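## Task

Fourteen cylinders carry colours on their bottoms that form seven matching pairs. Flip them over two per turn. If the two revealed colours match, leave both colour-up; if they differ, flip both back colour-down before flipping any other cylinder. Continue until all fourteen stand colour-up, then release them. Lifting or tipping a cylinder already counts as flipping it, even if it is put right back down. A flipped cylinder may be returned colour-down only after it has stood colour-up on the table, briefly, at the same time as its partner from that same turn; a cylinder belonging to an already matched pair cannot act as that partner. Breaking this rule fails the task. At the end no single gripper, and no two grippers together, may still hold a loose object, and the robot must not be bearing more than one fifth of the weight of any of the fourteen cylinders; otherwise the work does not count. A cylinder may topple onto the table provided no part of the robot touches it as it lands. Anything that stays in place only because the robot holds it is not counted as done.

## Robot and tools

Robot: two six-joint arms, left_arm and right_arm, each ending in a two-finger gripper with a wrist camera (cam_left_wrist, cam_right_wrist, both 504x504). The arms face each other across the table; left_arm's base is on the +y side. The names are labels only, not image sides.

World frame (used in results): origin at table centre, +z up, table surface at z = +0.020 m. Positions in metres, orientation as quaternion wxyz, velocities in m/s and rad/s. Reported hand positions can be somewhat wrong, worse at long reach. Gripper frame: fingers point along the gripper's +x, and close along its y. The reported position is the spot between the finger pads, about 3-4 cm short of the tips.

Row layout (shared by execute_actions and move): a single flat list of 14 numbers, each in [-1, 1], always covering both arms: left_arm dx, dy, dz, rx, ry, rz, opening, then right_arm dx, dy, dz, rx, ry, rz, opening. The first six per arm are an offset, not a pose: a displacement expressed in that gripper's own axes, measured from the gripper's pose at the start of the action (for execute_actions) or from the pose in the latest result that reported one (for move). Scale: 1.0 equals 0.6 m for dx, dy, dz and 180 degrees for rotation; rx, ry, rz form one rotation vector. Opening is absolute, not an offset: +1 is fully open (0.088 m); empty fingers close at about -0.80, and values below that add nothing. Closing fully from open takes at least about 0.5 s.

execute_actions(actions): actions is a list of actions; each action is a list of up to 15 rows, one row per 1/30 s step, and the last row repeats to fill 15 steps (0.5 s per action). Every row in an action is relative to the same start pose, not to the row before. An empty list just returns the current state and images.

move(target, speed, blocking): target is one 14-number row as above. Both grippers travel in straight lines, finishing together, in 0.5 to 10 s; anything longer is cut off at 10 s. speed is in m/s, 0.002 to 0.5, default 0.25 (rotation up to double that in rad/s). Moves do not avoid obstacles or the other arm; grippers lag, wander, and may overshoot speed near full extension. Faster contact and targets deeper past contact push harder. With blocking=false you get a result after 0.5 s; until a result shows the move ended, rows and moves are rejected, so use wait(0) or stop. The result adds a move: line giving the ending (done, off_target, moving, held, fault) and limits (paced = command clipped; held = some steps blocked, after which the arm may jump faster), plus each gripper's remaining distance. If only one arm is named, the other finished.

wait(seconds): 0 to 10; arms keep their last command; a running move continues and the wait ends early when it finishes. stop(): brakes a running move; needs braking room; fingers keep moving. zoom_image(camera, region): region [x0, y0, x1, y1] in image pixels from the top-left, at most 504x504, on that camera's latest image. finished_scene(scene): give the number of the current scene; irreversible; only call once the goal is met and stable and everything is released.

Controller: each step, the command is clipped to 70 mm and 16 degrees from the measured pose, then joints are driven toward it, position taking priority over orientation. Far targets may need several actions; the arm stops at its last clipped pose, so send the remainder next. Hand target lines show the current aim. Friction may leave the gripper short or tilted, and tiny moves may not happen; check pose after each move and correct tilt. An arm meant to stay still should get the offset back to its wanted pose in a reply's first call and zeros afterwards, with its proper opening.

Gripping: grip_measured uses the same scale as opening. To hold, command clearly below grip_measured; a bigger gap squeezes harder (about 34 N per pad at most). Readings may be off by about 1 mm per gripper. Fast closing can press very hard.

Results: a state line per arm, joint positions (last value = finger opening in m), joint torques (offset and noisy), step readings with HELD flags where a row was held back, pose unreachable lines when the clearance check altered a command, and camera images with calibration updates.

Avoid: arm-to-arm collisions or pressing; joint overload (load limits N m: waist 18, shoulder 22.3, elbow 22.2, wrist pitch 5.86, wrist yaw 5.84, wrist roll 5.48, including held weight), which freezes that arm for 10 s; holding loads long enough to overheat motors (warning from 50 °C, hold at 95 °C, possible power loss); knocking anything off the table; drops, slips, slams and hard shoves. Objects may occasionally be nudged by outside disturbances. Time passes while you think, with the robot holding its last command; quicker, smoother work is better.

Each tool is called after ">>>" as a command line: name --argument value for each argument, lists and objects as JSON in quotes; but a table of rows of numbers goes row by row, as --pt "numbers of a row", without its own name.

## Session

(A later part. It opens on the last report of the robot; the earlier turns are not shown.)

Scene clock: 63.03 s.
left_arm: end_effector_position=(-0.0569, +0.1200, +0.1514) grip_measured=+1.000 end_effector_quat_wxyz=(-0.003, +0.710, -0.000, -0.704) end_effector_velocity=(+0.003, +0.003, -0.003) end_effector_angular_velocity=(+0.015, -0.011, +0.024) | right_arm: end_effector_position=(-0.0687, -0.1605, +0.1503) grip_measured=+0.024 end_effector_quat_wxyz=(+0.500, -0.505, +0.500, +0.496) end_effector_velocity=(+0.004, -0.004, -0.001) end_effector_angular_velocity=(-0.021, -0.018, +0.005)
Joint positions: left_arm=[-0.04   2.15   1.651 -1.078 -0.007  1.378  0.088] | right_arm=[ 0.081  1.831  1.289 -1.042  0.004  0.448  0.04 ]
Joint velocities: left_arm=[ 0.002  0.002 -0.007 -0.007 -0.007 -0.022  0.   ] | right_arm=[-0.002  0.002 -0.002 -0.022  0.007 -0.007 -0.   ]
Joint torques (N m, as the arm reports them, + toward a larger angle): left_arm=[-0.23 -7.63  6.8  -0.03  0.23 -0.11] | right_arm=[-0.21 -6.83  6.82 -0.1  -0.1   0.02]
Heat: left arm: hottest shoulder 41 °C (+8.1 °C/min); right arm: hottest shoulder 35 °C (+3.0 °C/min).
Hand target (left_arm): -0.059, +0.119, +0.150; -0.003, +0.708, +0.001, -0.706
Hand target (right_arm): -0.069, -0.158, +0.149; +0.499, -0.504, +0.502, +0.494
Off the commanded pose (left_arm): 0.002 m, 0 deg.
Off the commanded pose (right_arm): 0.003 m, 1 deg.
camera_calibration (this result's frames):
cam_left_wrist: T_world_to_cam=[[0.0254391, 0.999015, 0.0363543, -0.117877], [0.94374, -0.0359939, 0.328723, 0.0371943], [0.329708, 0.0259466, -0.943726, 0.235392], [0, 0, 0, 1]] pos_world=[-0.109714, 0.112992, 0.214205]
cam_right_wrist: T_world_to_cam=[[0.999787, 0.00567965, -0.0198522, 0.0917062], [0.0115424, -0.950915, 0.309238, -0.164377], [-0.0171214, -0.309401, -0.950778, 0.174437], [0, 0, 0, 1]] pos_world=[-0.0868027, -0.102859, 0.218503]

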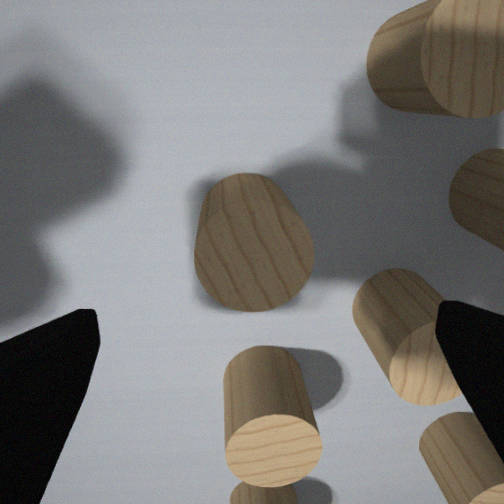

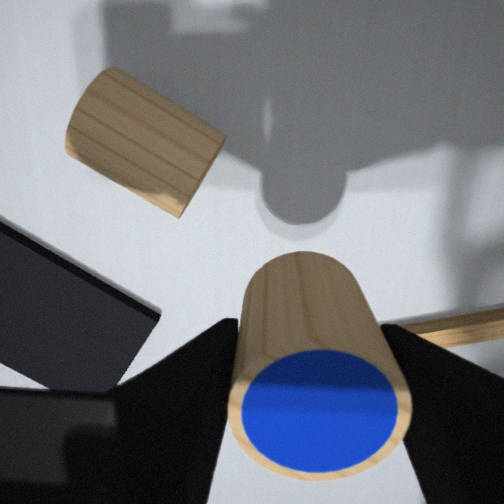

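>>> move --target '[0.125,0,0.005,0,-0.003,0,0.6, 0.115,-0.015,0,0,0.005,0,-0.3]' --speed 0.09

>>> move --target '[0,0,0,0,0,0,-0.3, 0.022,0,0,0,0,0,-0.3]' --speed 0.03

Scene clock: 65.90 s.
left_arm: end_effector_position=(-0.0577, +0.1186, +0.0808) grip_measured=+0.600 end_effector_quat_wxyz=(+0.001, +0.708, -0.004, -0.706) end_effector_velocity=(-0.002, -0.001, +0.000) end_effector_angular_velocity=(-0.006, +0.009, +0.005) | right_arm: end_effector_position=(-0.0612, -0.1574, +0.0876) grip_measured=+0.024 end_effector_quat_wxyz=(+0.501, -0.502, +0.501, +0.497) end_effector_velocity=(+0.001, -0.002, +0.000) end_effector_angular_velocity=(-0.010, +0.004, +0.019)
Joint positions: left_arm=[-0.04   2.249  1.514 -0.83  -0.004  1.378  0.068] | right_arm=[ 0.055  1.923  1.14  -0.794  0.002  0.426  0.04 ]
Joint velocities: left_arm=[-0.002 -0.002 -0.002  0.007  0.007 -0.007 -0.   ] | right_arm=[-0.002 -0.002 -0.002 -0.007 -0.007 -0.022 -0.   ]
Joint torques (N m, as the arm reports them, + toward a larger angle): left_arm=[-0.2  -7.81  4.88  0.42  0.26 -0.04] | right_arm=[-0.19 -6.96  3.57  0.26 -0.1  -0.21]
Heat: left arm: hottest shoulder 41 °C (+8.0 °C/min); right arm: hottest shoulder 35 °C (+4.0 °C/min).
Hand target (left_arm): -0.059, +0.121, +0.077; -0.003, +0.707, -0.000, -0.708
Hand target (right_arm): -0.059, -0.161, +0.082; +0.496, -0.509, +0.504, +0.491
Off the commanded pose (left_arm): 0.005 m, 1 deg.
Off the commanded pose (right_arm): 0.008 m, 1 deg.
move: done
camera_calibration (this result's frames):
cam_left_wrist: T_world_to_cam=[[0.0255985, 0.999325, 0.0263566, -0.113095], [0.945401, -0.0327693, 0.324259, 0.0611594], [0.324903, 0.016617, -0.945601, 0.169957], [0, 0, 0, 1]] pos_world=[-0.110145, 0.112199, 0.143861]
cam_right_wrist: T_world_to_cam=[[0.999694, 0.00194196, -0.0246414, 0.0827572], [0.00936749, -0.952311, 0.304985, -0.142142], [-0.022874, -0.305123, -0.952038, 0.116362], [0, 0, 0, 1]] pos_world=[-0.0787387, -0.100019, 0.156171]

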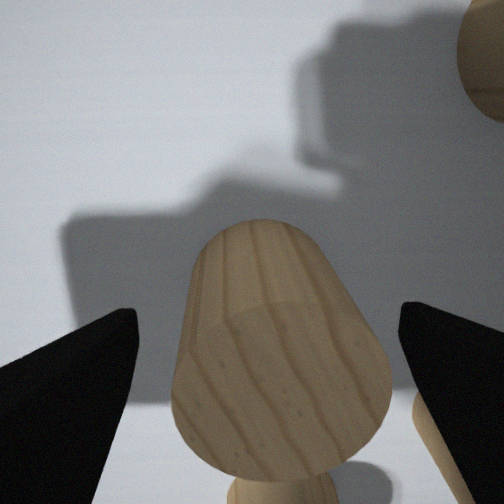

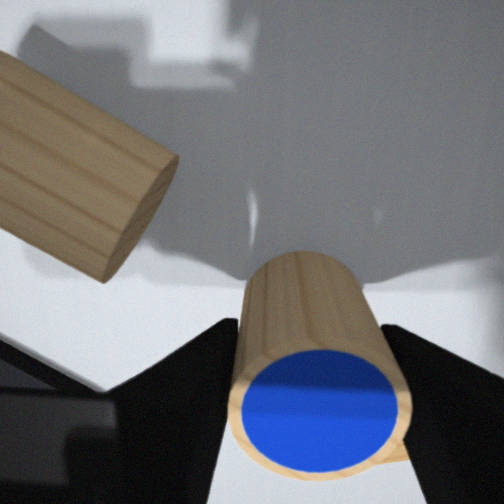

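Scene clock: 66.60 s.
left_arm: end_effector_position=(-0.0577, +0.1188, +0.0808) grip_measured=+0.037 end_effector_quat_wxyz=(+0.000, +0.708, -0.003, -0.706) end_effector_velocity=(+0.002, -0.002, +0.000) end_effector_angular_velocity=(-0.012, -0.020, +0.005) | right_arm: end_effector_position=(-0.0631, -0.1532, +0.0833) grip_measured=+0.024 end_effector_quat_wxyz=(+0.503, -0.494, +0.498, +0.504) end_effector_velocity=(+0.001, -0.004, -0.001) end_effector_angular_velocity=(-0.014, +0.002, -0.010)
Joint positions: left_arm=[-0.04   2.249  1.514 -0.831 -0.004  1.378  0.041] | right_arm=[ 0.055  1.93   1.131 -0.755  0.002  0.426  0.04 ]
Joint velocities: left_arm=[-0.002 -0.002 -0.002  0.007 -0.022 -0.007 -0.   ] | right_arm=[-0.002 -0.002 -0.007 -0.007 -0.007  0.007 -0.   ]
Joint torques (N m, as the arm reports them, + toward a larger angle): left_arm=[-0.11 -8.57  5.35  0.27  0.05  0.  ] | right_arm=[ 0.07 -6.36  3.06  0.77  0.01 -0.02]
Heat: left arm: hottest shoulder 41 °C (+7.0 °C/min); right arm: hottest shoulder 35 °C (+4.0 °C/min).
Hand target (left_arm): -0.058, +0.119, +0.081; +0.001, +0.708, -0.004, -0.706
Hand target (right_arm): -0.061, -0.158, +0.075; +0.501, -0.502, +0.501, +0.497
Off the commanded pose (left_arm): 0.000 m, 0 deg.
Off the commanded pose (right_arm): 0.010 m, 1 deg.
move: off_target (right_arm)
camera_calibration (this result's frames):
cam_left_wrist: T_world_to_cam=[[0.0255945, 0.999305, 0.027108, -0.113318], [0.945352, -0.033012, 0.324375, 0.0611508], [0.325045, 0.0173244, -0.94554, 0.169862], [0, 0, 0, 1]] pos_world=[-0.110121, 0.112315, 0.143847]
cam_right_wrist: T_world_to_cam=[[0.999419, 0.00255381, -0.033984, 0.0854126], [0.0121383, -0.958468, 0.284942, -0.135863], [-0.0318449, -0.285189, -0.957942, 0.116517], [0, 0, 0, 1]] pos_world=[-0.0800034, -0.0972094, 0.153233]

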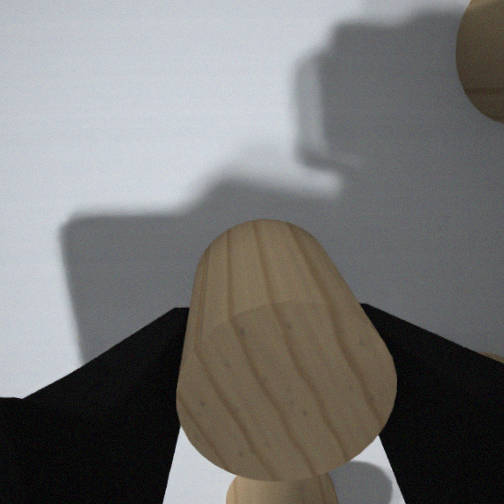

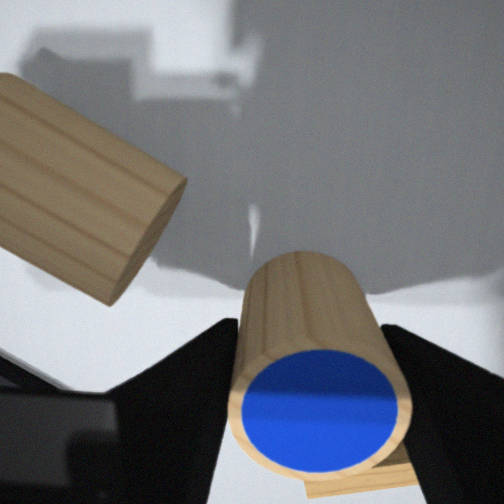

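>>> move --target '[-0.06,0,0,0,0,0,-0.3, 0,0,0,0,0,0,0.6]' --speed 0.1

>>> move --target '[-0.07,0,0,0,0,0,-0.3, -0.13,0,0,0,0,0,0.6]' --speed 0.15

>>> move --target '[-0.19,0.167,-0.062,0,0,0.503,-0.3, -0.183,-0.068,0.072,0,-0.497,0,1]' --speed 0.3

Scene clock: 70.03 s.
left_arm: end_effector_position=(-0.0569, +0.1226, +0.1087) grip_measured=+0.035 end_effector_quat_wxyz=(-0.007, +0.710, +0.004, -0.704) end_effector_velocity=(+0.001, +0.004, +0.002) end_effector_angular_velocity=(+0.015, -0.011, +0.019) | right_arm: end_effector_position=(-0.0633, -0.1528, +0.0833) grip_measured=+0.599 end_effector_quat_wxyz=(+0.504, -0.493, +0.498, +0.505) end_effector_velocity=(+0.001, +0.002, +0.000) end_effector_angular_velocity=(+0.010, -0.004, +0.019)
Joint positions: left_arm=[-0.04   2.204  1.56  -0.943 -0.004  1.378  0.041] | right_arm=[ 0.055  1.93   1.131 -0.752  0.002  0.426  0.068]
Joint velocities: left_arm=[-0.002 -0.002  0.002 -0.022 -0.007 -0.022  0.   ] | right_arm=[-0.002 -0.002 -0.002  0.007  0.007 -0.022  0.   ]
Joint torques (N m, as the arm reports them, + toward a larger angle): left_arm=[-0.15 -9.97  6.56 -0.02  0.06 -0.01] | right_arm=[ 0.08 -8.27  4.89 -0.02  0.02 -0.02]
Heat: left arm: hottest shoulder 42 °C (+8.1 °C/min); right arm: hottest shoulder 35 °C (+3.0 °C/min).
Hand target (left_arm): -0.058, +0.119, +0.117; +0.000, +0.708, -0.003, -0.706
Hand target (right_arm): -0.063, -0.153, +0.083; +0.504, -0.494, +0.498, +0.505
Off the commanded pose (left_arm): 0.009 m, 1 deg.
Off the commanded pose (right_arm): 0.000 m, 0 deg.
move: off_target (left_arm)
camera_calibration (this result's frames):
cam_left_wrist: T_world_to_cam=[[0.0254406, 0.998535, 0.0477657, -0.120108], [0.944012, -0.0397183, 0.327512, 0.051899], [0.328929, 0.0367593, -0.943639, 0.193572], [0, 0, 0, 1]] pos_world=[-0.109609, 0.114878, 0.171402]
cam_right_wrist: T_world_to_cam=[[0.999392, 0.0026136, -0.0347618, 0.0856312], [0.0123607, -0.958962, 0.283265, -0.135443], [-0.0325949, -0.283523, -0.958411, 0.116783], [0, 0, 0, 1]] pos_world=[-0.0800984, -0.0969982, 0.153269]

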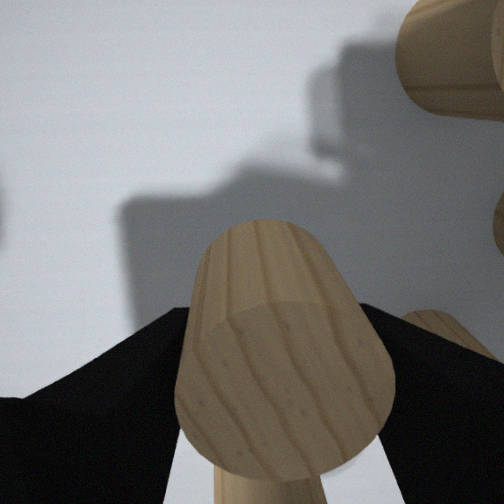

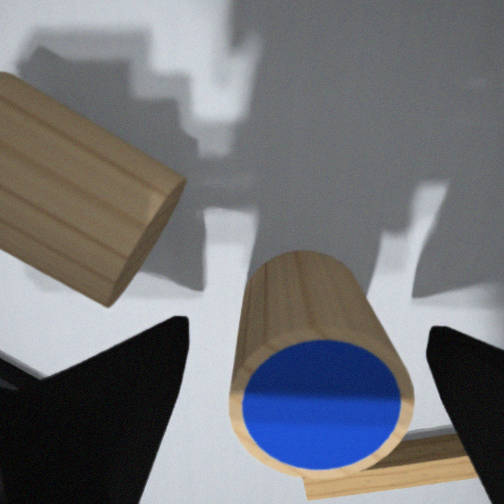

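Scene clock: 71.00 s.
left_arm: end_effector_position=(-0.0564, +0.1252, +0.1422) grip_measured=+0.034 end_effector_quat_wxyz=(-0.015, +0.711, +0.012, -0.703) end_effector_velocity=(+0.003, +0.002, +0.003) end_effector_angular_velocity=(+0.007, -0.025, +0.019) | right_arm: end_effector_position=(-0.0615, -0.1567, +0.1558) grip_measured=+0.600 end_effector_quat_wxyz=(+0.502, -0.499, +0.500, +0.500) end_effector_velocity=(+0.002, -0.000, +0.004) end_effector_angular_velocity=(-0.004, -0.010, +0.034)
Joint positions: left_arm=[-0.04   2.168  1.642 -1.084 -0.004  1.378  0.041] | right_arm=[ 0.055  1.815  1.292 -1.046  0.002  0.426  0.068]
Joint velocities: left_arm=[-0.002 -0.002  0.007 -0.022 -0.022 -0.022 -0.   ] | right_arm=[-0.002 -0.002  0.012 -0.022  0.007 -0.037 -0.   ]
Joint torques (N m, as the arm reports them, + toward a larger angle): left_arm=[-0.08 -9.99  6.82 -0.06  0.07 -0.02] | right_arm=[ 0.07 -8.75  6.99 -0.04  0.02 -0.02]
Heat: left arm: hottest shoulder 42 °C (+8.0 °C/min); right arm: hottest shoulder 35 °C (+3.0 °C/min).
Hand target (left_arm): -0.057, +0.122, +0.151; -0.007, +0.710, +0.004, -0.704
Hand target (right_arm): -0.063, -0.154, +0.161; +0.504, -0.493, +0.498, +0.505
Off the commanded pose (left_arm): 0.009 m, 1 deg.
Off the commanded pose (right_arm): 0.006 m, 1 deg.
move: off_target (left_arm)
camera_calibration (this result's frames):
cam_left_wrist: T_world_to_cam=[[0.025181, 0.997236, 0.0699022, -0.127268], [0.94256, -0.0469823, 0.330716, 0.0408978], [0.333086, 0.0575592, -0.941138, 0.222261], [0, 0, 0, 1]] pos_world=[-0.109376, 0.116044, 0.204549]
cam_right_wrist: T_world_to_cam=[[0.999604, 0.00214366, -0.0280688, 0.0853247], [0.0104053, -0.954617, 0.297654, -0.161408], [-0.0261569, -0.297828, -0.954261, 0.182816], [0, 0, 0, 1]] pos_world=[-0.0788295, -0.0998178, 0.224893]

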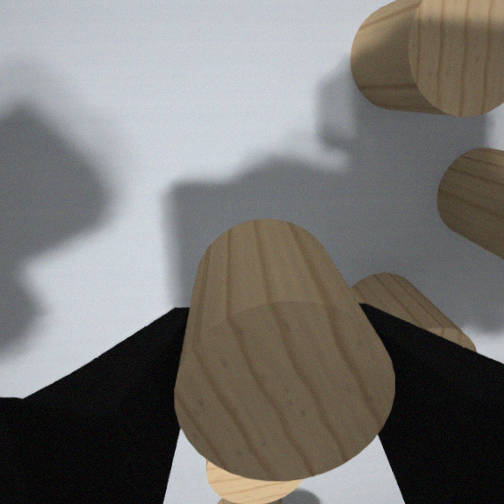

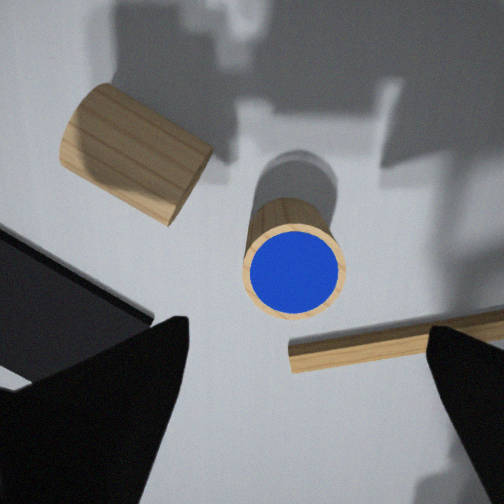

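Scene clock: 74.17 s.
left_arm: end_effector_position=(-0.0220, +0.0218, +0.2558) grip_measured=+0.034 end_effector_quat_wxyz=(+0.488, +0.508, -0.499, -0.505) end_effector_velocity=(+0.000, +0.001, -0.005) end_effector_angular_velocity=(+0.007, +0.007, -0.005) | right_arm: end_effector_position=(-0.0220, -0.1129, +0.2740) grip_measured=+1.000 end_effector_quat_wxyz=(+0.706, +0.012, +0.005, +0.708) end_effector_velocity=(+0.002, +0.000, -0.002) end_effector_angular_velocity=(+0.002, -0.036, -0.000)
Joint positions: left_arm=[ 0.035  1.968  0.844  1.097 -0.114  1.581  0.041] | right_arm=[0.087 1.353 0.349 1.015 0.451 0.019 0.088]
Joint velocities: left_arm=[ 0.002  0.007 -0.007  0.007  0.007 -0.007 -0.   ] | right_arm=[-0.007  0.012 -0.007  0.022 -0.007 -0.037  0.   ]
Joint torques (N m, as the arm reports them, + toward a larger angle): left_arm=[ 0.15 -6.49  5.54  2.09  0.2   0.06] | right_arm=[-0.09 -3.54  4.28  1.89 -0.1  -0.19]
Heat: left arm: hottest shoulder 42 °C (+7.1 °C/min); right arm: hottest shoulder 35 °C (+3.0 °C/min).
Hand target (left_arm): -0.022, +0.021, +0.254; +0.486, +0.508, -0.500, -0.505
Hand target (right_arm): -0.021, -0.114, +0.266; +0.706, +0.000, +0.006, +0.709
Off the commanded pose (left_arm): 0.003 m, 0 deg.
Off the commanded pose (right_arm): 0.008 m, 2 deg.
move: done
camera_calibration (this result's frames):
cam_left_wrist: T_world_to_cam=[[0.0352495, 0.0584259, -0.997669, 0.260735], [0.948571, 0.312296, 0.0518036, 0.029776], [0.314595, -0.948186, -0.0444129, 0.115763], [0, 0, 0, 1]] pos_world=[-0.073854, 0.0852327, 0.263726]
cam_right_wrist: T_world_to_cam=[[0.999282, 0.0330929, -0.0184663, 0.0498328], [-0.00806049, -0.29053, -0.956832, 0.263085], [-0.0370293, 0.956293, -0.290055, 0.268965], [0, 0, 0, 1]] pos_world=[-0.0377168, -0.182424, 0.330663]

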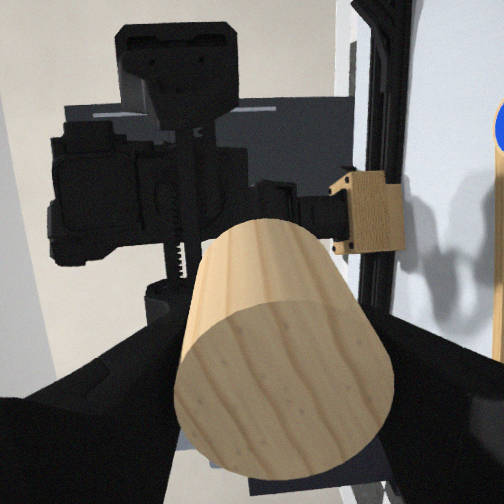

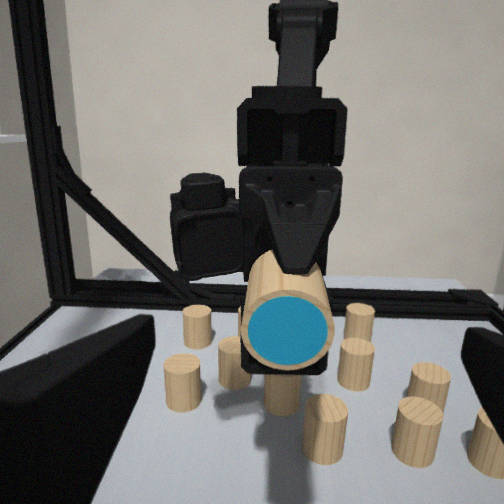

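>>> move --target '[0,0.017,0,0,0,0.009,-0.3, 0.03,0,-0.025,-0.008,0.004,0,1]' --speed 0.1

Scene clock: 76.57 s.
left_arm: end_effector_position=(-0.0219, +0.0217, +0.2566) grip_measured=+0.032 end_effector_quat_wxyz=(+0.489, +0.507, -0.500, -0.504) end_effector_velocity=(+0.000, +0.002, -0.006) end_effector_angular_velocity=(+0.027, +0.004, -0.005) | right_arm: end_effector_position=(-0.0215, -0.0978, +0.2583) grip_measured=+1.000 end_effector_quat_wxyz=(+0.706, -0.000, +0.003, +0.708) end_effector_velocity=(-0.002, +0.003, +0.003) end_effector_angular_velocity=(+0.016, -0.000, +0.015)
Joint positions: left_arm=[ 0.035  1.969  0.844  1.104 -0.114  1.581  0.041] | right_arm=[0.056 1.474 0.372 1.097 0.421 0.006 0.088]
Joint velocities: left_arm=[ 0.002 -0.002 -0.007 -0.022  0.007 -0.007 -0.   ] | right_arm=[-0.007  0.012  0.007  0.022 -0.022 -0.007  0.   ]
Joint torques (N m, as the arm reports them, + toward a larger angle): left_arm=[ 0.08 -8.62  5.95  2.12  0.02  0.05] | right_arm=[-0.26 -3.98  6.49  1.9  -0.06 -0.18]
Heat: left arm: hottest shoulder 42 °C (+7.0 °C/min); right arm: hottest shoulder 35 °C (+3.0 °C/min).
Hand target (left_arm): -0.022, +0.021, +0.266; +0.495, +0.501, -0.506, -0.498
Hand target (right_arm): -0.022, -0.095, +0.259; +0.706, -0.001, +0.000, +0.708
Off the commanded pose (left_arm): 0.009 m, 1 deg.
Off the commanded pose (right_arm): 0.003 m, 0 deg.
move: off_target (left_arm)
camera_calibration (this result's frames):
cam_left_wrist: T_world_to_cam=[[0.0349611, 0.0531466, -0.997975, 0.261778], [0.948468, 0.312919, 0.0498911, 0.0300669], [0.314937, -0.948292, -0.0394678, 0.114392], [0, 0, 0, 1]] pos_world=[-0.0736958, 0.0851557, 0.264263]
cam_right_wrist: T_world_to_cam=[[0.999482, 0.032164, 0.000844247, 0.0435323], [0.0106179, -0.30495, -0.952309, 0.250316], [-0.0303726, 0.951825, -0.305134, 0.253642], [0, 0, 0, 1]] pos_world=[-0.0384638, -0.166489, 0.315736]

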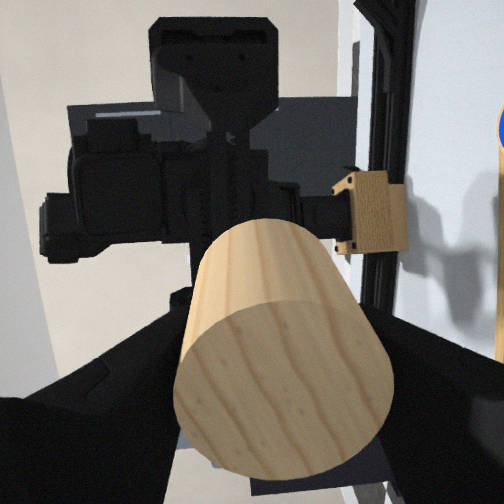

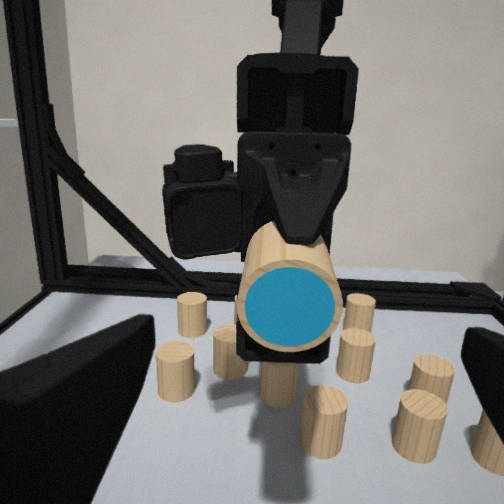

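>>> move --target '[0,0,0,0,0,0,-0.3, 0.113,0.003,-0.011,0,-0.006,0,1]' --speed 0.1

Scene clock: 79.40 s.
left_arm: end_effector_position=(-0.0220, +0.0218, +0.2567) grip_measured=+0.033 end_effector_quat_wxyz=(+0.489, +0.506, -0.500, -0.504) end_effector_velocity=(-0.002, +0.001, -0.004) end_effector_angular_velocity=(+0.012, +0.020, +0.000) | right_arm: end_effector_position=(-0.0233, -0.0334, +0.2523) grip_measured=+1.000 end_effector_quat_wxyz=(+0.706, +0.009, -0.002, +0.708) end_effector_velocity=(+0.001, +0.003, -0.002) end_effector_angular_velocity=(-0.007, -0.010, -0.000)
Joint positions: left_arm=[ 0.035  1.969  0.844  1.104 -0.114  1.581  0.041] | right_arm=[-0.031  1.741  0.589  1.166  0.335  0.005  0.088]
Joint velocities: left_arm=[-0.007  0.002 -0.002 -0.007 -0.007 -0.022 -0.   ] | right_arm=[-0.007  0.007  0.007 -0.007 -0.007 -0.007  0.   ]
Joint torques (N m, as the arm reports them, + toward a larger angle): left_arm=[-0.05 -7.18  5.63  1.76 -0.02 -0.06] | right_arm=[-0.11 -5.67  6.19  1.95 -0.1  -0.18]
Heat: left arm: hottest shoulder 43 °C (+7.0 °C/min); right arm: hottest shoulder 35 °C (+2.0 °C/min).
Hand target (left_arm): -0.022, +0.022, +0.257; +0.489, +0.507, -0.500, -0.504
Hand target (right_arm): -0.024, -0.030, +0.251; +0.706, +0.006, -0.004, +0.708
Off the commanded pose (left_arm): 0.000 m, 0 deg.
Off the commanded pose (right_arm): 0.003 m, 0 deg.
move: done
camera_calibration (this result's frames):
cam_left_wrist: T_world_to_cam=[[0.0349814, 0.0531332, -0.997975, 0.261818], [0.948588, 0.312557, 0.0498911, 0.0302108], [0.314575, -0.948412, -0.0394678, 0.114547], [0, 0, 0, 1]] pos_world=[-0.0738501, 0.0852843, 0.264302]
cam_right_wrist: T_world_to_cam=[[0.999483, 0.0318174, -0.00464943, 0.0446574], [0.00466525, -0.286549, -0.958054, 0.266202], [-0.0318151, 0.957537, -0.286549, 0.185914], [0, 0, 0, 1]] pos_world=[-0.0399614, -0.10316, 0.308517]

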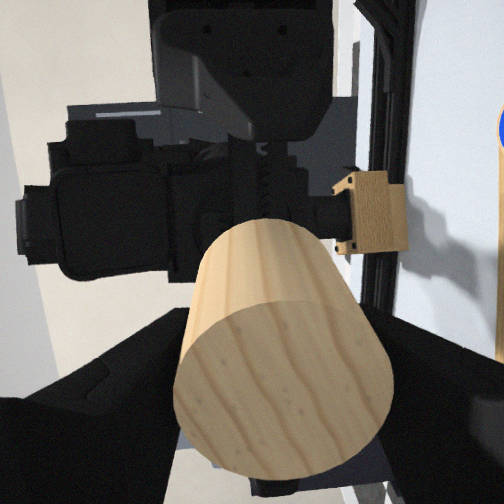

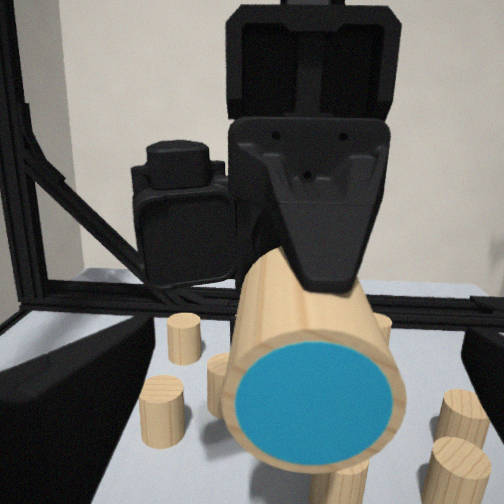

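>>> move --target '[0,0,0,0,0,0,-0.3, 0,0,0,0,0,0,-0.3]'

>>> move --target '[0,0,0,0,0,0,1, 0,0,0,0,0,0,-0.3]'

>>> move --target '[-0.12,0.01,0,0,0,0.008,1, -0.09,0,0,0,0,0,-0.3]' --speed 0.12

>>> move --target '[0,0,0,0,0,0,1, 0.037,0,-0.17,-0.004,0.512,-0.004,-0.3]' --speed 0.3

Scene clock: 82.67 s.
left_arm: end_effector_position=(-0.0214, +0.0217, +0.2565) grip_measured=+0.033 end_effector_quat_wxyz=(+0.490, +0.507, -0.499, -0.504) end_effector_velocity=(+0.000, +0.001, -0.001) end_effector_angular_velocity=(+0.007, +0.007, -0.005) | right_arm: end_effector_position=(-0.0239, -0.0332, +0.2523) grip_measured=+0.025 end_effector_quat_wxyz=(+0.705, +0.009, -0.002, +0.709) end_effector_velocity=(+0.002, -0.000, -0.003) end_effector_angular_velocity=(-0.012, -0.011, -0.010)
Joint positions: left_arm=[ 0.036  1.969  0.844  1.104 -0.115  1.581  0.041] | right_arm=[-0.03   1.742  0.591  1.166  0.334  0.005  0.04 ]
Joint velocities: left_arm=[ 0.002 -0.002 -0.002 -0.007  0.007 -0.007 -0.   ] | right_arm=[-0.002  0.002 -0.002 -0.007  0.007 -0.007 -0.   ]
Joint torques (N m, as the arm reports them, + toward a larger angle): left_arm=[-0.05 -7.23  5.6   1.77  0.02 -0.06] | right_arm=[-0.02 -7.08  4.85  1.81  0.05  0.  ]
Heat: left arm: hottest shoulder 42 °C (+6.0 °C/min); right arm: hottest shoulder 35 °C (+2.0 °C/min).
Hand target (left_arm): -0.022, +0.022, +0.257; +0.489, +0.506, -0.500, -0.504
Hand target (right_arm): -0.023, -0.033, +0.252; +0.706, +0.009, -0.001, +0.708
Off the commanded pose (left_arm): 0.001 m, 0 deg.
Off the commanded pose (right_arm): 0.001 m, 0 deg.
move: done
camera_calibration (this result's frames):
cam_left_wrist: T_world_to_cam=[[0.034942, 0.0535758, -0.997952, 0.2616], [0.947987, 0.314347, 0.0500685, 0.0294963], [0.316386, -0.947795, -0.0398052, 0.114374], [0, 0, 0, 1]] pos_world=[-0.0732892, 0.0851154, 0.26414]
cam_right_wrist: T_world_to_cam=[[0.99942, 0.0337236, -0.00463277, 0.0453002], [0.00522754, -0.286534, -0.958056, 0.26623], [-0.0336365, 0.957476, -0.286544, 0.185635], [0, 0, 0, 1]] pos_world=[-0.0404216, -0.102985, 0.308466]

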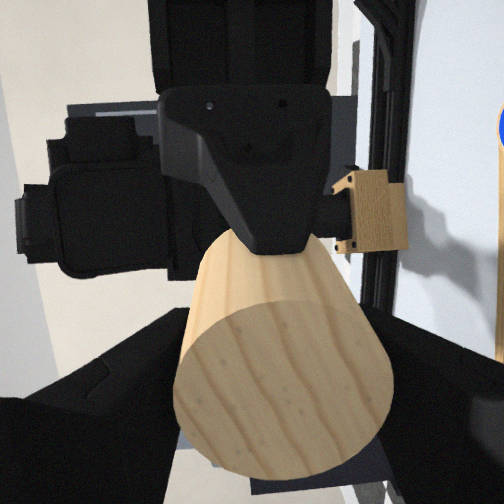

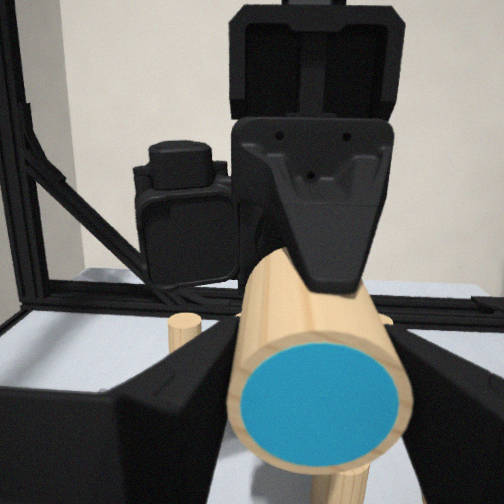

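Scene clock: 83.37 s.
left_arm: end_effector_position=(-0.0214, +0.0217, +0.2565) grip_measured=+1.000 end_effector_quat_wxyz=(+0.490, +0.507, -0.499, -0.504) end_effector_velocity=(-0.000, +0.001, -0.001) end_effector_angular_velocity=(+0.007, +0.006, +0.005) | right_arm: end_effector_position=(-0.0239, -0.0332, +0.2523) grip_measured=+0.025 end_effector_quat_wxyz=(+0.705, +0.009, -0.002, +0.709) end_effector_velocity=(+0.000, -0.000, -0.000) end_effector_angular_velocity=(+0.002, +0.008, +0.005)
Joint positions: left_arm=[ 0.036  1.969  0.844  1.104 -0.115  1.581  0.088] | right_arm=[-0.03   1.742  0.591  1.166  0.334  0.005  0.04 ]
Joint velocities: left_arm=[-0.002 -0.002 -0.002 -0.007 -0.007 -0.007  0.   ] | right_arm=[-0.002  0.002 -0.002  0.007 -0.007  0.007 -0.   ]
Joint torques (N m, as the arm reports them, + toward a larger angle): left_arm=[-0.01 -7.33  5.54  1.74 -0.01 -0.02] | right_arm=[ 0.04 -6.92  5.02  1.81  0.02  0.  ]
Heat: left arm: hottest shoulder 42 °C (+5.0 °C/min); right arm: hottest shoulder 35 °C (+2.0 °C/min).
Hand target (left_arm): -0.021, +0.022, +0.256; +0.490, +0.507, -0.499, -0.504
Hand target (right_arm): -0.024, -0.033, +0.252; +0.705, +0.009, -0.002, +0.709
Off the commanded pose (left_arm): 0.000 m, 0 deg.
Off the commanded pose (right_arm): 0.000 m, 0 deg.
move: done
camera_calibration (this result's frames):
cam_left_wrist: T_world_to_cam=[[0.034942, 0.0535758, -0.997952, 0.2616], [0.947987, 0.314347, 0.0500685, 0.0294963], [0.316386, -0.947795, -0.0398052, 0.114374], [0, 0, 0, 1]] pos_world=[-0.0732892, 0.0851154, 0.26414]
cam_right_wrist: T_world_to_cam=[[0.99942, 0.0337236, -0.00463277, 0.0453002], [0.00522754, -0.286534, -0.958056, 0.26623], [-0.0336365, 0.957476, -0.286544, 0.185635], [0, 0, 0, 1]] pos_world=[-0.0404216, -0.102985, 0.308466]

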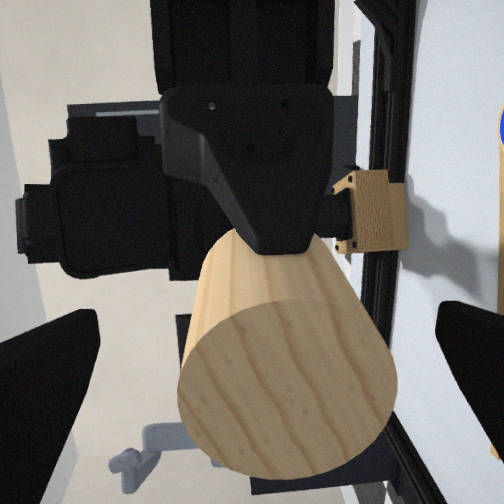

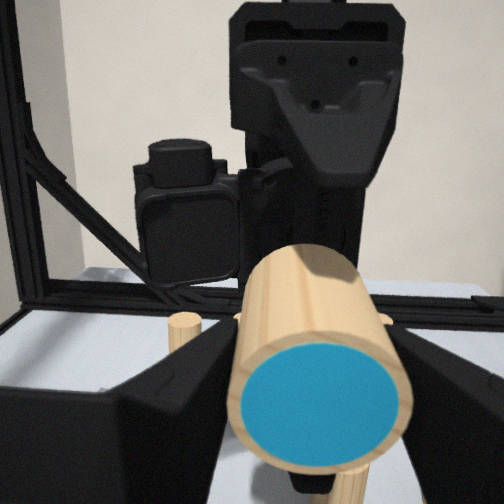

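Scene clock: 84.43 s.
left_arm: end_effector_position=(-0.0216, +0.0915, +0.2609) grip_measured=+1.000 end_effector_quat_wxyz=(+0.493, +0.502, -0.504, -0.501) end_effector_velocity=(+0.001, +0.003, +0.001) end_effector_angular_velocity=(+0.002, +0.007, +0.005) | right_arm: end_effector_position=(-0.0241, -0.0841, +0.2514) grip_measured=+0.025 end_effector_quat_wxyz=(+0.705, +0.009, -0.001, +0.709) end_effector_velocity=(-0.001, -0.003, -0.003) end_effector_angular_velocity=(-0.011, -0.012, +0.010)
Joint positions: left_arm=[ 0.007  1.772  0.55   1.216 -0.139  1.581  0.088] | right_arm=[0.041 1.584 0.403 1.195 0.405 0.005 0.04 ]
Joint velocities: left_arm=[-0.002 -0.017 -0.012 -0.007 -0.007 -0.007  0.   ] | right_arm=[ 0.002 -0.007 -0.012 -0.007 -0.007 -0.007  0.001]
Joint torques (N m, as the arm reports them, + toward a larger angle): left_arm=[-0.14 -6.71  4.52  2.02 -0.22  0.04] | right_arm=[ 0.34 -6.52  3.56  1.95  0.12 -0.03]
Heat: left arm: hottest shoulder 42 °C (+5.0 °C/min); right arm: hottest shoulder 35 °C (+2.0 °C/min).
Hand target (left_arm): -0.021, +0.094, +0.264; +0.496, +0.501, -0.506, -0.498
Hand target (right_arm): -0.023, -0.087, +0.252; +0.705, +0.009, -0.001, +0.709
Off the commanded pose (left_arm): 0.004 m, 1 deg.
Off the commanded pose (right_arm): 0.003 m, 0 deg.
move: done
camera_calibration (this result's frames):
cam_left_wrist: T_world_to_cam=[[0.0333057, 0.0375392, -0.99874, 0.26393], [0.949385, 0.311108, 0.0433533, 0.00964642], [0.312344, -0.949633, -0.0252774, 0.177046], [0, 0, 0, 1]] pos_world=[-0.0732477, 0.15522, 0.267654]
cam_right_wrist: T_world_to_cam=[[0.999404, 0.0341072, -0.00536861, 0.0473848], [0.00466956, -0.28758, -0.957745, 0.250648], [-0.0342099, 0.957149, -0.287568, 0.234356], [0, 0, 0, 1]] pos_world=[-0.0405097, -0.153848, 0.307704]

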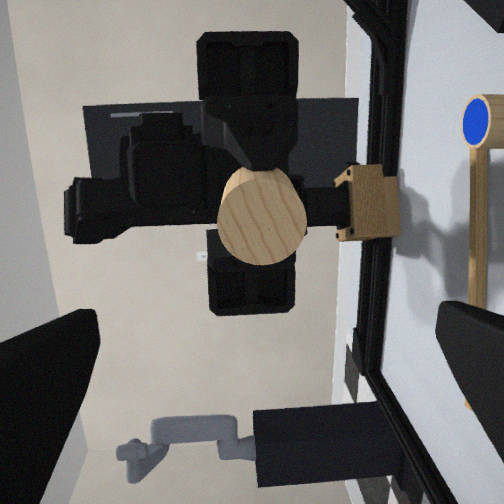

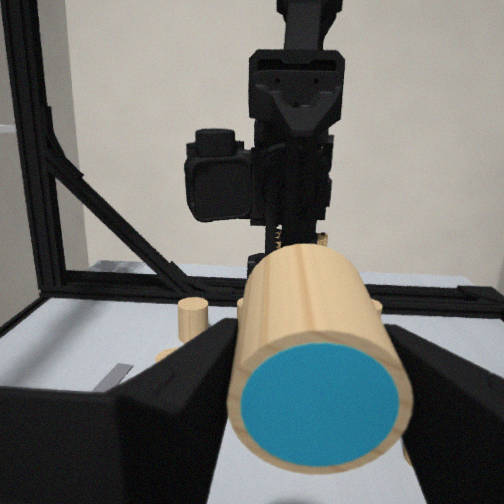

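Scene clock: 87.60 s.
left_arm: end_effector_position=(-0.0216, +0.0915, +0.2609) grip_measured=+1.000 end_effector_quat_wxyz=(+0.493, +0.502, -0.504, -0.501) end_effector_velocity=(-0.002, +0.002, -0.003) end_effector_angular_velocity=(+0.012, -0.009, -0.000) | right_arm: end_effector_position=(-0.0247, -0.0621, +0.1522) grip_measured=+0.025 end_effector_quat_wxyz=(+0.502, -0.506, +0.501, +0.490) end_effector_velocity=(+0.000, -0.001, +0.006) end_effector_angular_velocity=(-0.014, +0.004, +0.019)
Joint positions: left_arm=[ 0.007  1.772  0.55   1.216 -0.139  1.581  0.088] | right_arm=[-0.122  2.128  1.721 -1.182  0.013  0.253  0.04 ]
Joint velocities: left_arm=[-0.007 -0.002 -0.007 -0.007 -0.007  0.007  0.   ] | right_arm=[-0.002  0.002  0.027 -0.037 -0.007 -0.022 -0.   ]
Joint torques (N m, as the arm reports them, + toward a larger angle): left_arm=[-0.01 -5.6   5.11  1.74  0.02 -0.03] | right_arm=[-0.2  -8.65  7.01 -0.17 -0.14 -0.13]
Heat: left arm: hottest shoulder 42 °C (+4.1 °C/min); right arm: hottest shoulder 35 °C (+2.0 °C/min).
Hand target (left_arm): -0.022, +0.091, +0.261; +0.493, +0.502, -0.504, -0.501
Hand target (right_arm): -0.025, -0.060, +0.149; +0.499, -0.509, +0.503, +0.490
Off the commanded pose (left_arm): 0.000 m, 0 deg.
Off the commanded pose (right_arm): 0.003 m, 1 deg.
move: done
camera_calibration (this result's frames):
cam_left_wrist: T_world_to_cam=[[0.0333057, 0.0375392, -0.99874, 0.26393], [0.949385, 0.311108, 0.0433533, 0.00964642], [0.312344, -0.949633, -0.0252774, 0.177046], [0, 0, 0, 1]] pos_world=[-0.0732477, 0.15522, 0.267654]
cam_right_wrist: T_world_to_cam=[[0.999926, -0.00155823, -0.0120944, 0.0455051], [0.00232871, -0.949149, 0.314818, -0.0728553], [-0.0119699, -0.314823, -0.949075, 0.206969], [0, 0, 0, 1]] pos_world=[-0.0428547, -0.00392102, 0.219916]

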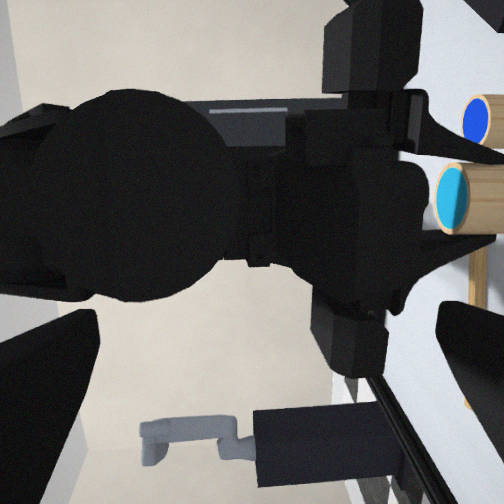

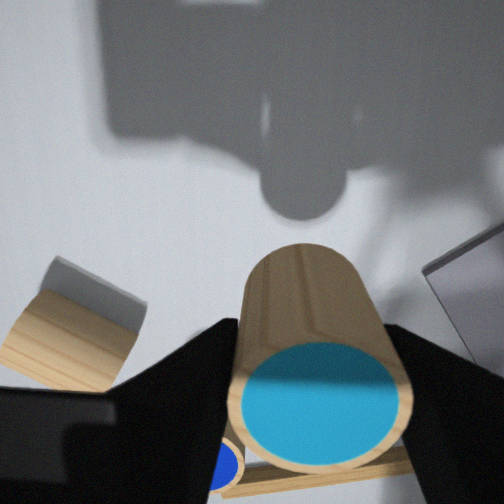

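>>> move --target '[0,0,0,0,0,0,1, 0.112,0,0,0,0.003,0,-0.3]' --speed 0.09

>>> move --target '[0,0,0,0,0,0,1, 0.022,0,0,0,0,0,-0.3]' --speed 0.03

Scene clock: 91.20 s.
left_arm: end_effector_position=(-0.0216, +0.0915, +0.2609) grip_measured=+1.000 end_effector_quat_wxyz=(+0.493, +0.502, -0.504, -0.501) end_effector_velocity=(+0.003, +0.002, -0.003) end_effector_angular_velocity=(+0.012, +0.005, +0.020) | right_arm: end_effector_position=(-0.0253, -0.0597, +0.0928) grip_measured=+0.024 end_effector_quat_wxyz=(+0.504, -0.503, +0.499, +0.494) end_effector_velocity=(+0.000, -0.002, +0.000) end_effector_angular_velocity=(-0.009, +0.005, +0.005)
Joint positions: left_arm=[ 0.007  1.772  0.55   1.216 -0.139  1.581  0.088] | right_arm=[-0.122  2.191  1.577 -0.963  0.012  0.253  0.04 ]
Joint velocities: left_arm=[-0.002 -0.002 -0.007 -0.007 -0.022 -0.007  0.   ] | right_arm=[-0.002 -0.002 -0.002 -0.007 -0.007 -0.007 -0.   ]
Joint torques (N m, as the arm reports them, + toward a larger angle): left_arm=[ 0.04 -5.58  5.17  1.76  0.01 -0.04] | right_arm=[-0.15 -9.    3.95  0.26 -0.04 -0.08]
Heat: left arm: hottest shoulder 42 °C (+4.0 °C/min); right arm: hottest shoulder 36 °C (+3.0 °C/min).
Hand target (left_arm): -0.022, +0.091, +0.261; +0.493, +0.502, -0.504, -0.501
Hand target (right_arm): -0.024, -0.064, +0.085; +0.500, -0.509, +0.503, +0.488
Off the commanded pose (left_arm): 0.000 m, 0 deg.
Off the commanded pose (right_arm): 0.009 m, 1 deg.
move: off_target (right_arm)
camera_calibration (this result's frames):
cam_left_wrist: T_world_to_cam=[[0.0333057, 0.0375392, -0.99874, 0.26393], [0.949385, 0.311108, 0.0433533, 0.00964642], [0.312344, -0.949633, -0.0252774, 0.177046], [0, 0, 0, 1]] pos_world=[-0.0732477, 0.15522, 0.267654]
cam_right_wrist: T_world_to_cam=[[0.99988, -0.00101994, -0.015463, 0.0457981], [0.00372394, -0.952778, 0.303644, -0.0510279], [-0.0150426, -0.303666, -0.95266, 0.152291], [0, 0, 0, 1]] pos_world=[-0.0433117, -0.00232611, 0.161284]

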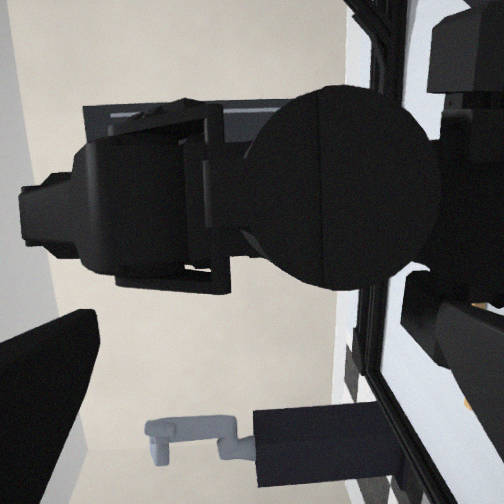

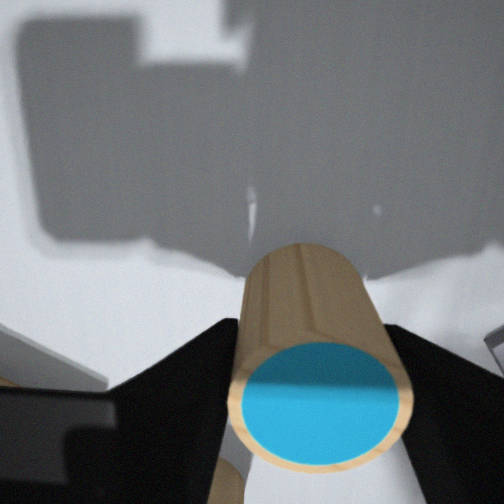

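Scene clock: 91.93 s.
left_arm: end_effector_position=(-0.0216, +0.0915, +0.2609) grip_measured=+1.000 end_effector_quat_wxyz=(+0.493, +0.502, -0.504, -0.501) end_effector_velocity=(+0.000, -0.000, -0.003) end_effector_angular_velocity=(+0.017, +0.005, +0.015) | right_arm: end_effector_position=(-0.0265, -0.0552, +0.0889) grip_measured=+0.024 end_effector_quat_wxyz=(+0.509, -0.495, +0.494, +0.502) end_effector_velocity=(-0.001, +0.002, +0.002) end_effector_angular_velocity=(+0.010, +0.010, +0.005)
Joint positions: left_arm=[ 0.007  1.772  0.55   1.216 -0.139  1.581  0.088] | right_arm=[-0.122  2.193  1.564 -0.924  0.012  0.253  0.04 ]
Joint velocities: left_arm=[-0.007 -0.002  0.002 -0.022 -0.022 -0.007  0.   ] | right_arm=[-0.002 -0.002  0.002  0.007 -0.007 -0.007 -0.   ]
Joint torques (N m, as the arm reports them, + toward a larger angle): left_arm=[-0.12 -5.68  5.2   1.74 -0.01 -0.04] | right_arm=[ 0.03 -8.81  3.85  0.37  0.01 -0.01]
Heat: left arm: hottest shoulder 42 °C (+4.0 °C/min); right arm: hottest shoulder 36 °C (+3.0 °C/min).
Hand target (left_arm): -0.022, +0.091, +0.261; +0.493, +0.502, -0.504, -0.501
Hand target (right_arm): -0.025, -0.060, +0.080; +0.504, -0.503, +0.499, +0.494
Off the commanded pose (left_arm): 0.000 m, 0 deg.
Off the commanded pose (right_arm): 0.010 m, 1 deg.
move: off_target (right_arm)
camera_calibration (this result's frames):
cam_left_wrist: T_world_to_cam=[[0.0333057, 0.0375392, -0.99874, 0.26393], [0.949385, 0.311108, 0.0433533, 0.00964642], [0.312344, -0.949633, -0.0252774, 0.177046], [0, 0, 0, 1]] pos_world=[-0.0732477, 0.15522, 0.267654]
cam_right_wrist: T_world_to_cam=[[0.999768, -0.000575095, -0.0215353, 0.0474244], [0.00549256, -0.959803, 0.280621, -0.0439063], [-0.0208311, -0.280674, -0.959577, 0.151677], [0, 0, 0, 1]] pos_world=[-0.0440126, 0.000457672, 0.158888]

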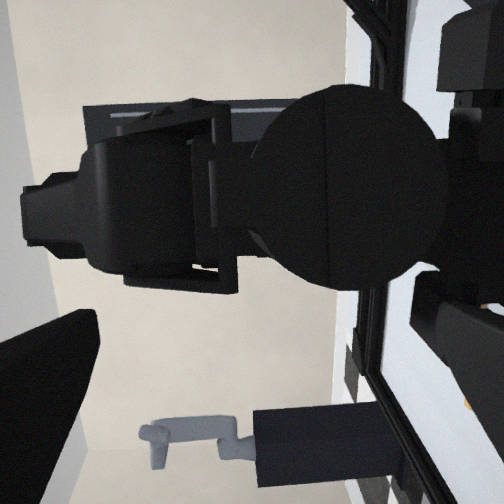

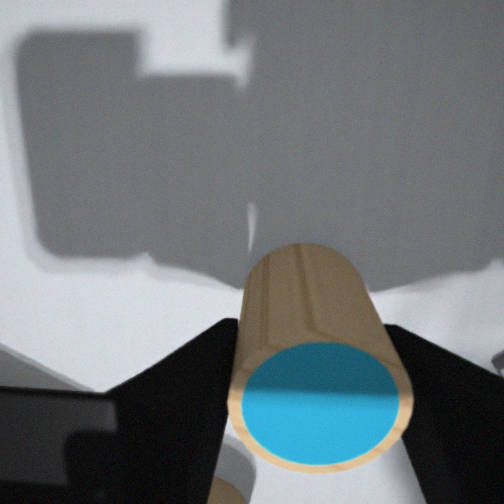

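>>> move --target '[0,0,0,0,0,0,1, 0.022,0,-0.005,0,0.012,0,-0.3]' --speed 0.03

Scene clock: 95.87 s.
left_arm: end_effector_position=(-0.0216, +0.0915, +0.2607) grip_measured=+1.000 end_effector_quat_wxyz=(+0.493, +0.502, -0.504, -0.501) end_effector_velocity=(+0.000, +0.001, -0.001) end_effector_angular_velocity=(+0.007, +0.006, +0.005) | right_arm: end_effector_position=(-0.0261, -0.0556, +0.0871) grip_measured=+0.024 end_effector_quat_wxyz=(+0.507, -0.496, +0.497, +0.500) end_effector_velocity=(+0.000, -0.002, +0.000) end_effector_angular_velocity=(-0.009, +0.005, +0.005)
Joint positions: left_arm=[ 0.007  1.772  0.55   1.216 -0.139  1.581  0.088] | right_arm=[-0.124  2.2    1.568 -0.928  0.009  0.253  0.04 ]
Joint velocities: left_arm=[-0.002 -0.002 -0.002 -0.007 -0.007 -0.007  0.   ] | right_arm=[-0.002 -0.002 -0.002 -0.007 -0.007 -0.007 -0.   ]
Joint torques (N m, as the arm reports them, + toward a larger angle): left_arm=[-0.13 -5.65  5.17  1.77  0.02 -0.03] | right_arm=[ 0.01 -7.35  5.76 -0.03 -0.16 -0.07]
Heat: left arm: hottest shoulder 41 °C (+2.0 °C/min); right arm: hottest shoulder 37 °C (+4.0 °C/min).
Hand target (left_arm): -0.022, +0.091, +0.261; +0.493, +0.502, -0.504, -0.501
Hand target (right_arm): -0.026, -0.058, +0.076; +0.499, -0.504, +0.504, +0.492
Off the commanded pose (left_arm): 0.000 m, 0 deg.
Off the commanded pose (right_arm): 0.012 m, 2 deg.
move: off_target (right_arm)
camera_calibration (this result's frames):
cam_left_wrist: T_world_to_cam=[[0.0333625, 0.0379159, -0.998724, 0.263737], [0.949383, 0.311092, 0.0435246, 0.00961814], [0.312345, -0.949623, -0.0256179, 0.177114], [0, 0, 0, 1]] pos_world=[-0.0732508, 0.155199, 0.267519]
cam_right_wrist: T_world_to_cam=[[0.99973, -0.00260746, -0.0230894, 0.0470371], [0.00415758, -0.957575, 0.288154, -0.0442958], [-0.0228612, -0.288172, -0.957306, 0.149099], [0, 0, 0, 1]] pos_world=[-0.0434316, 0.00067231, 0.156584]

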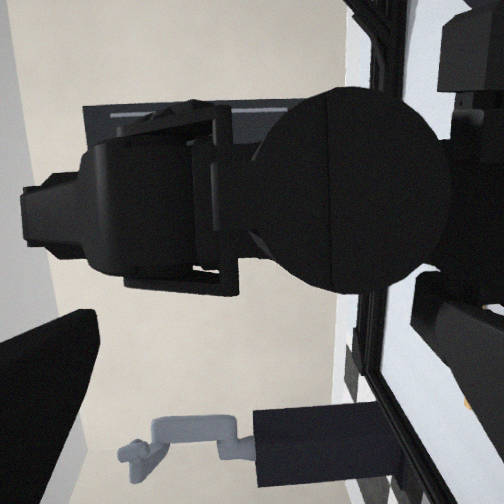

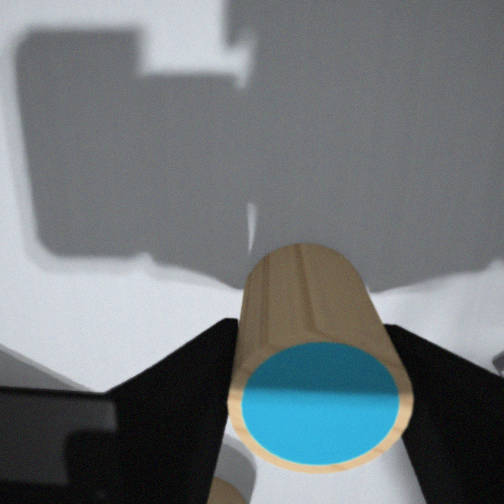

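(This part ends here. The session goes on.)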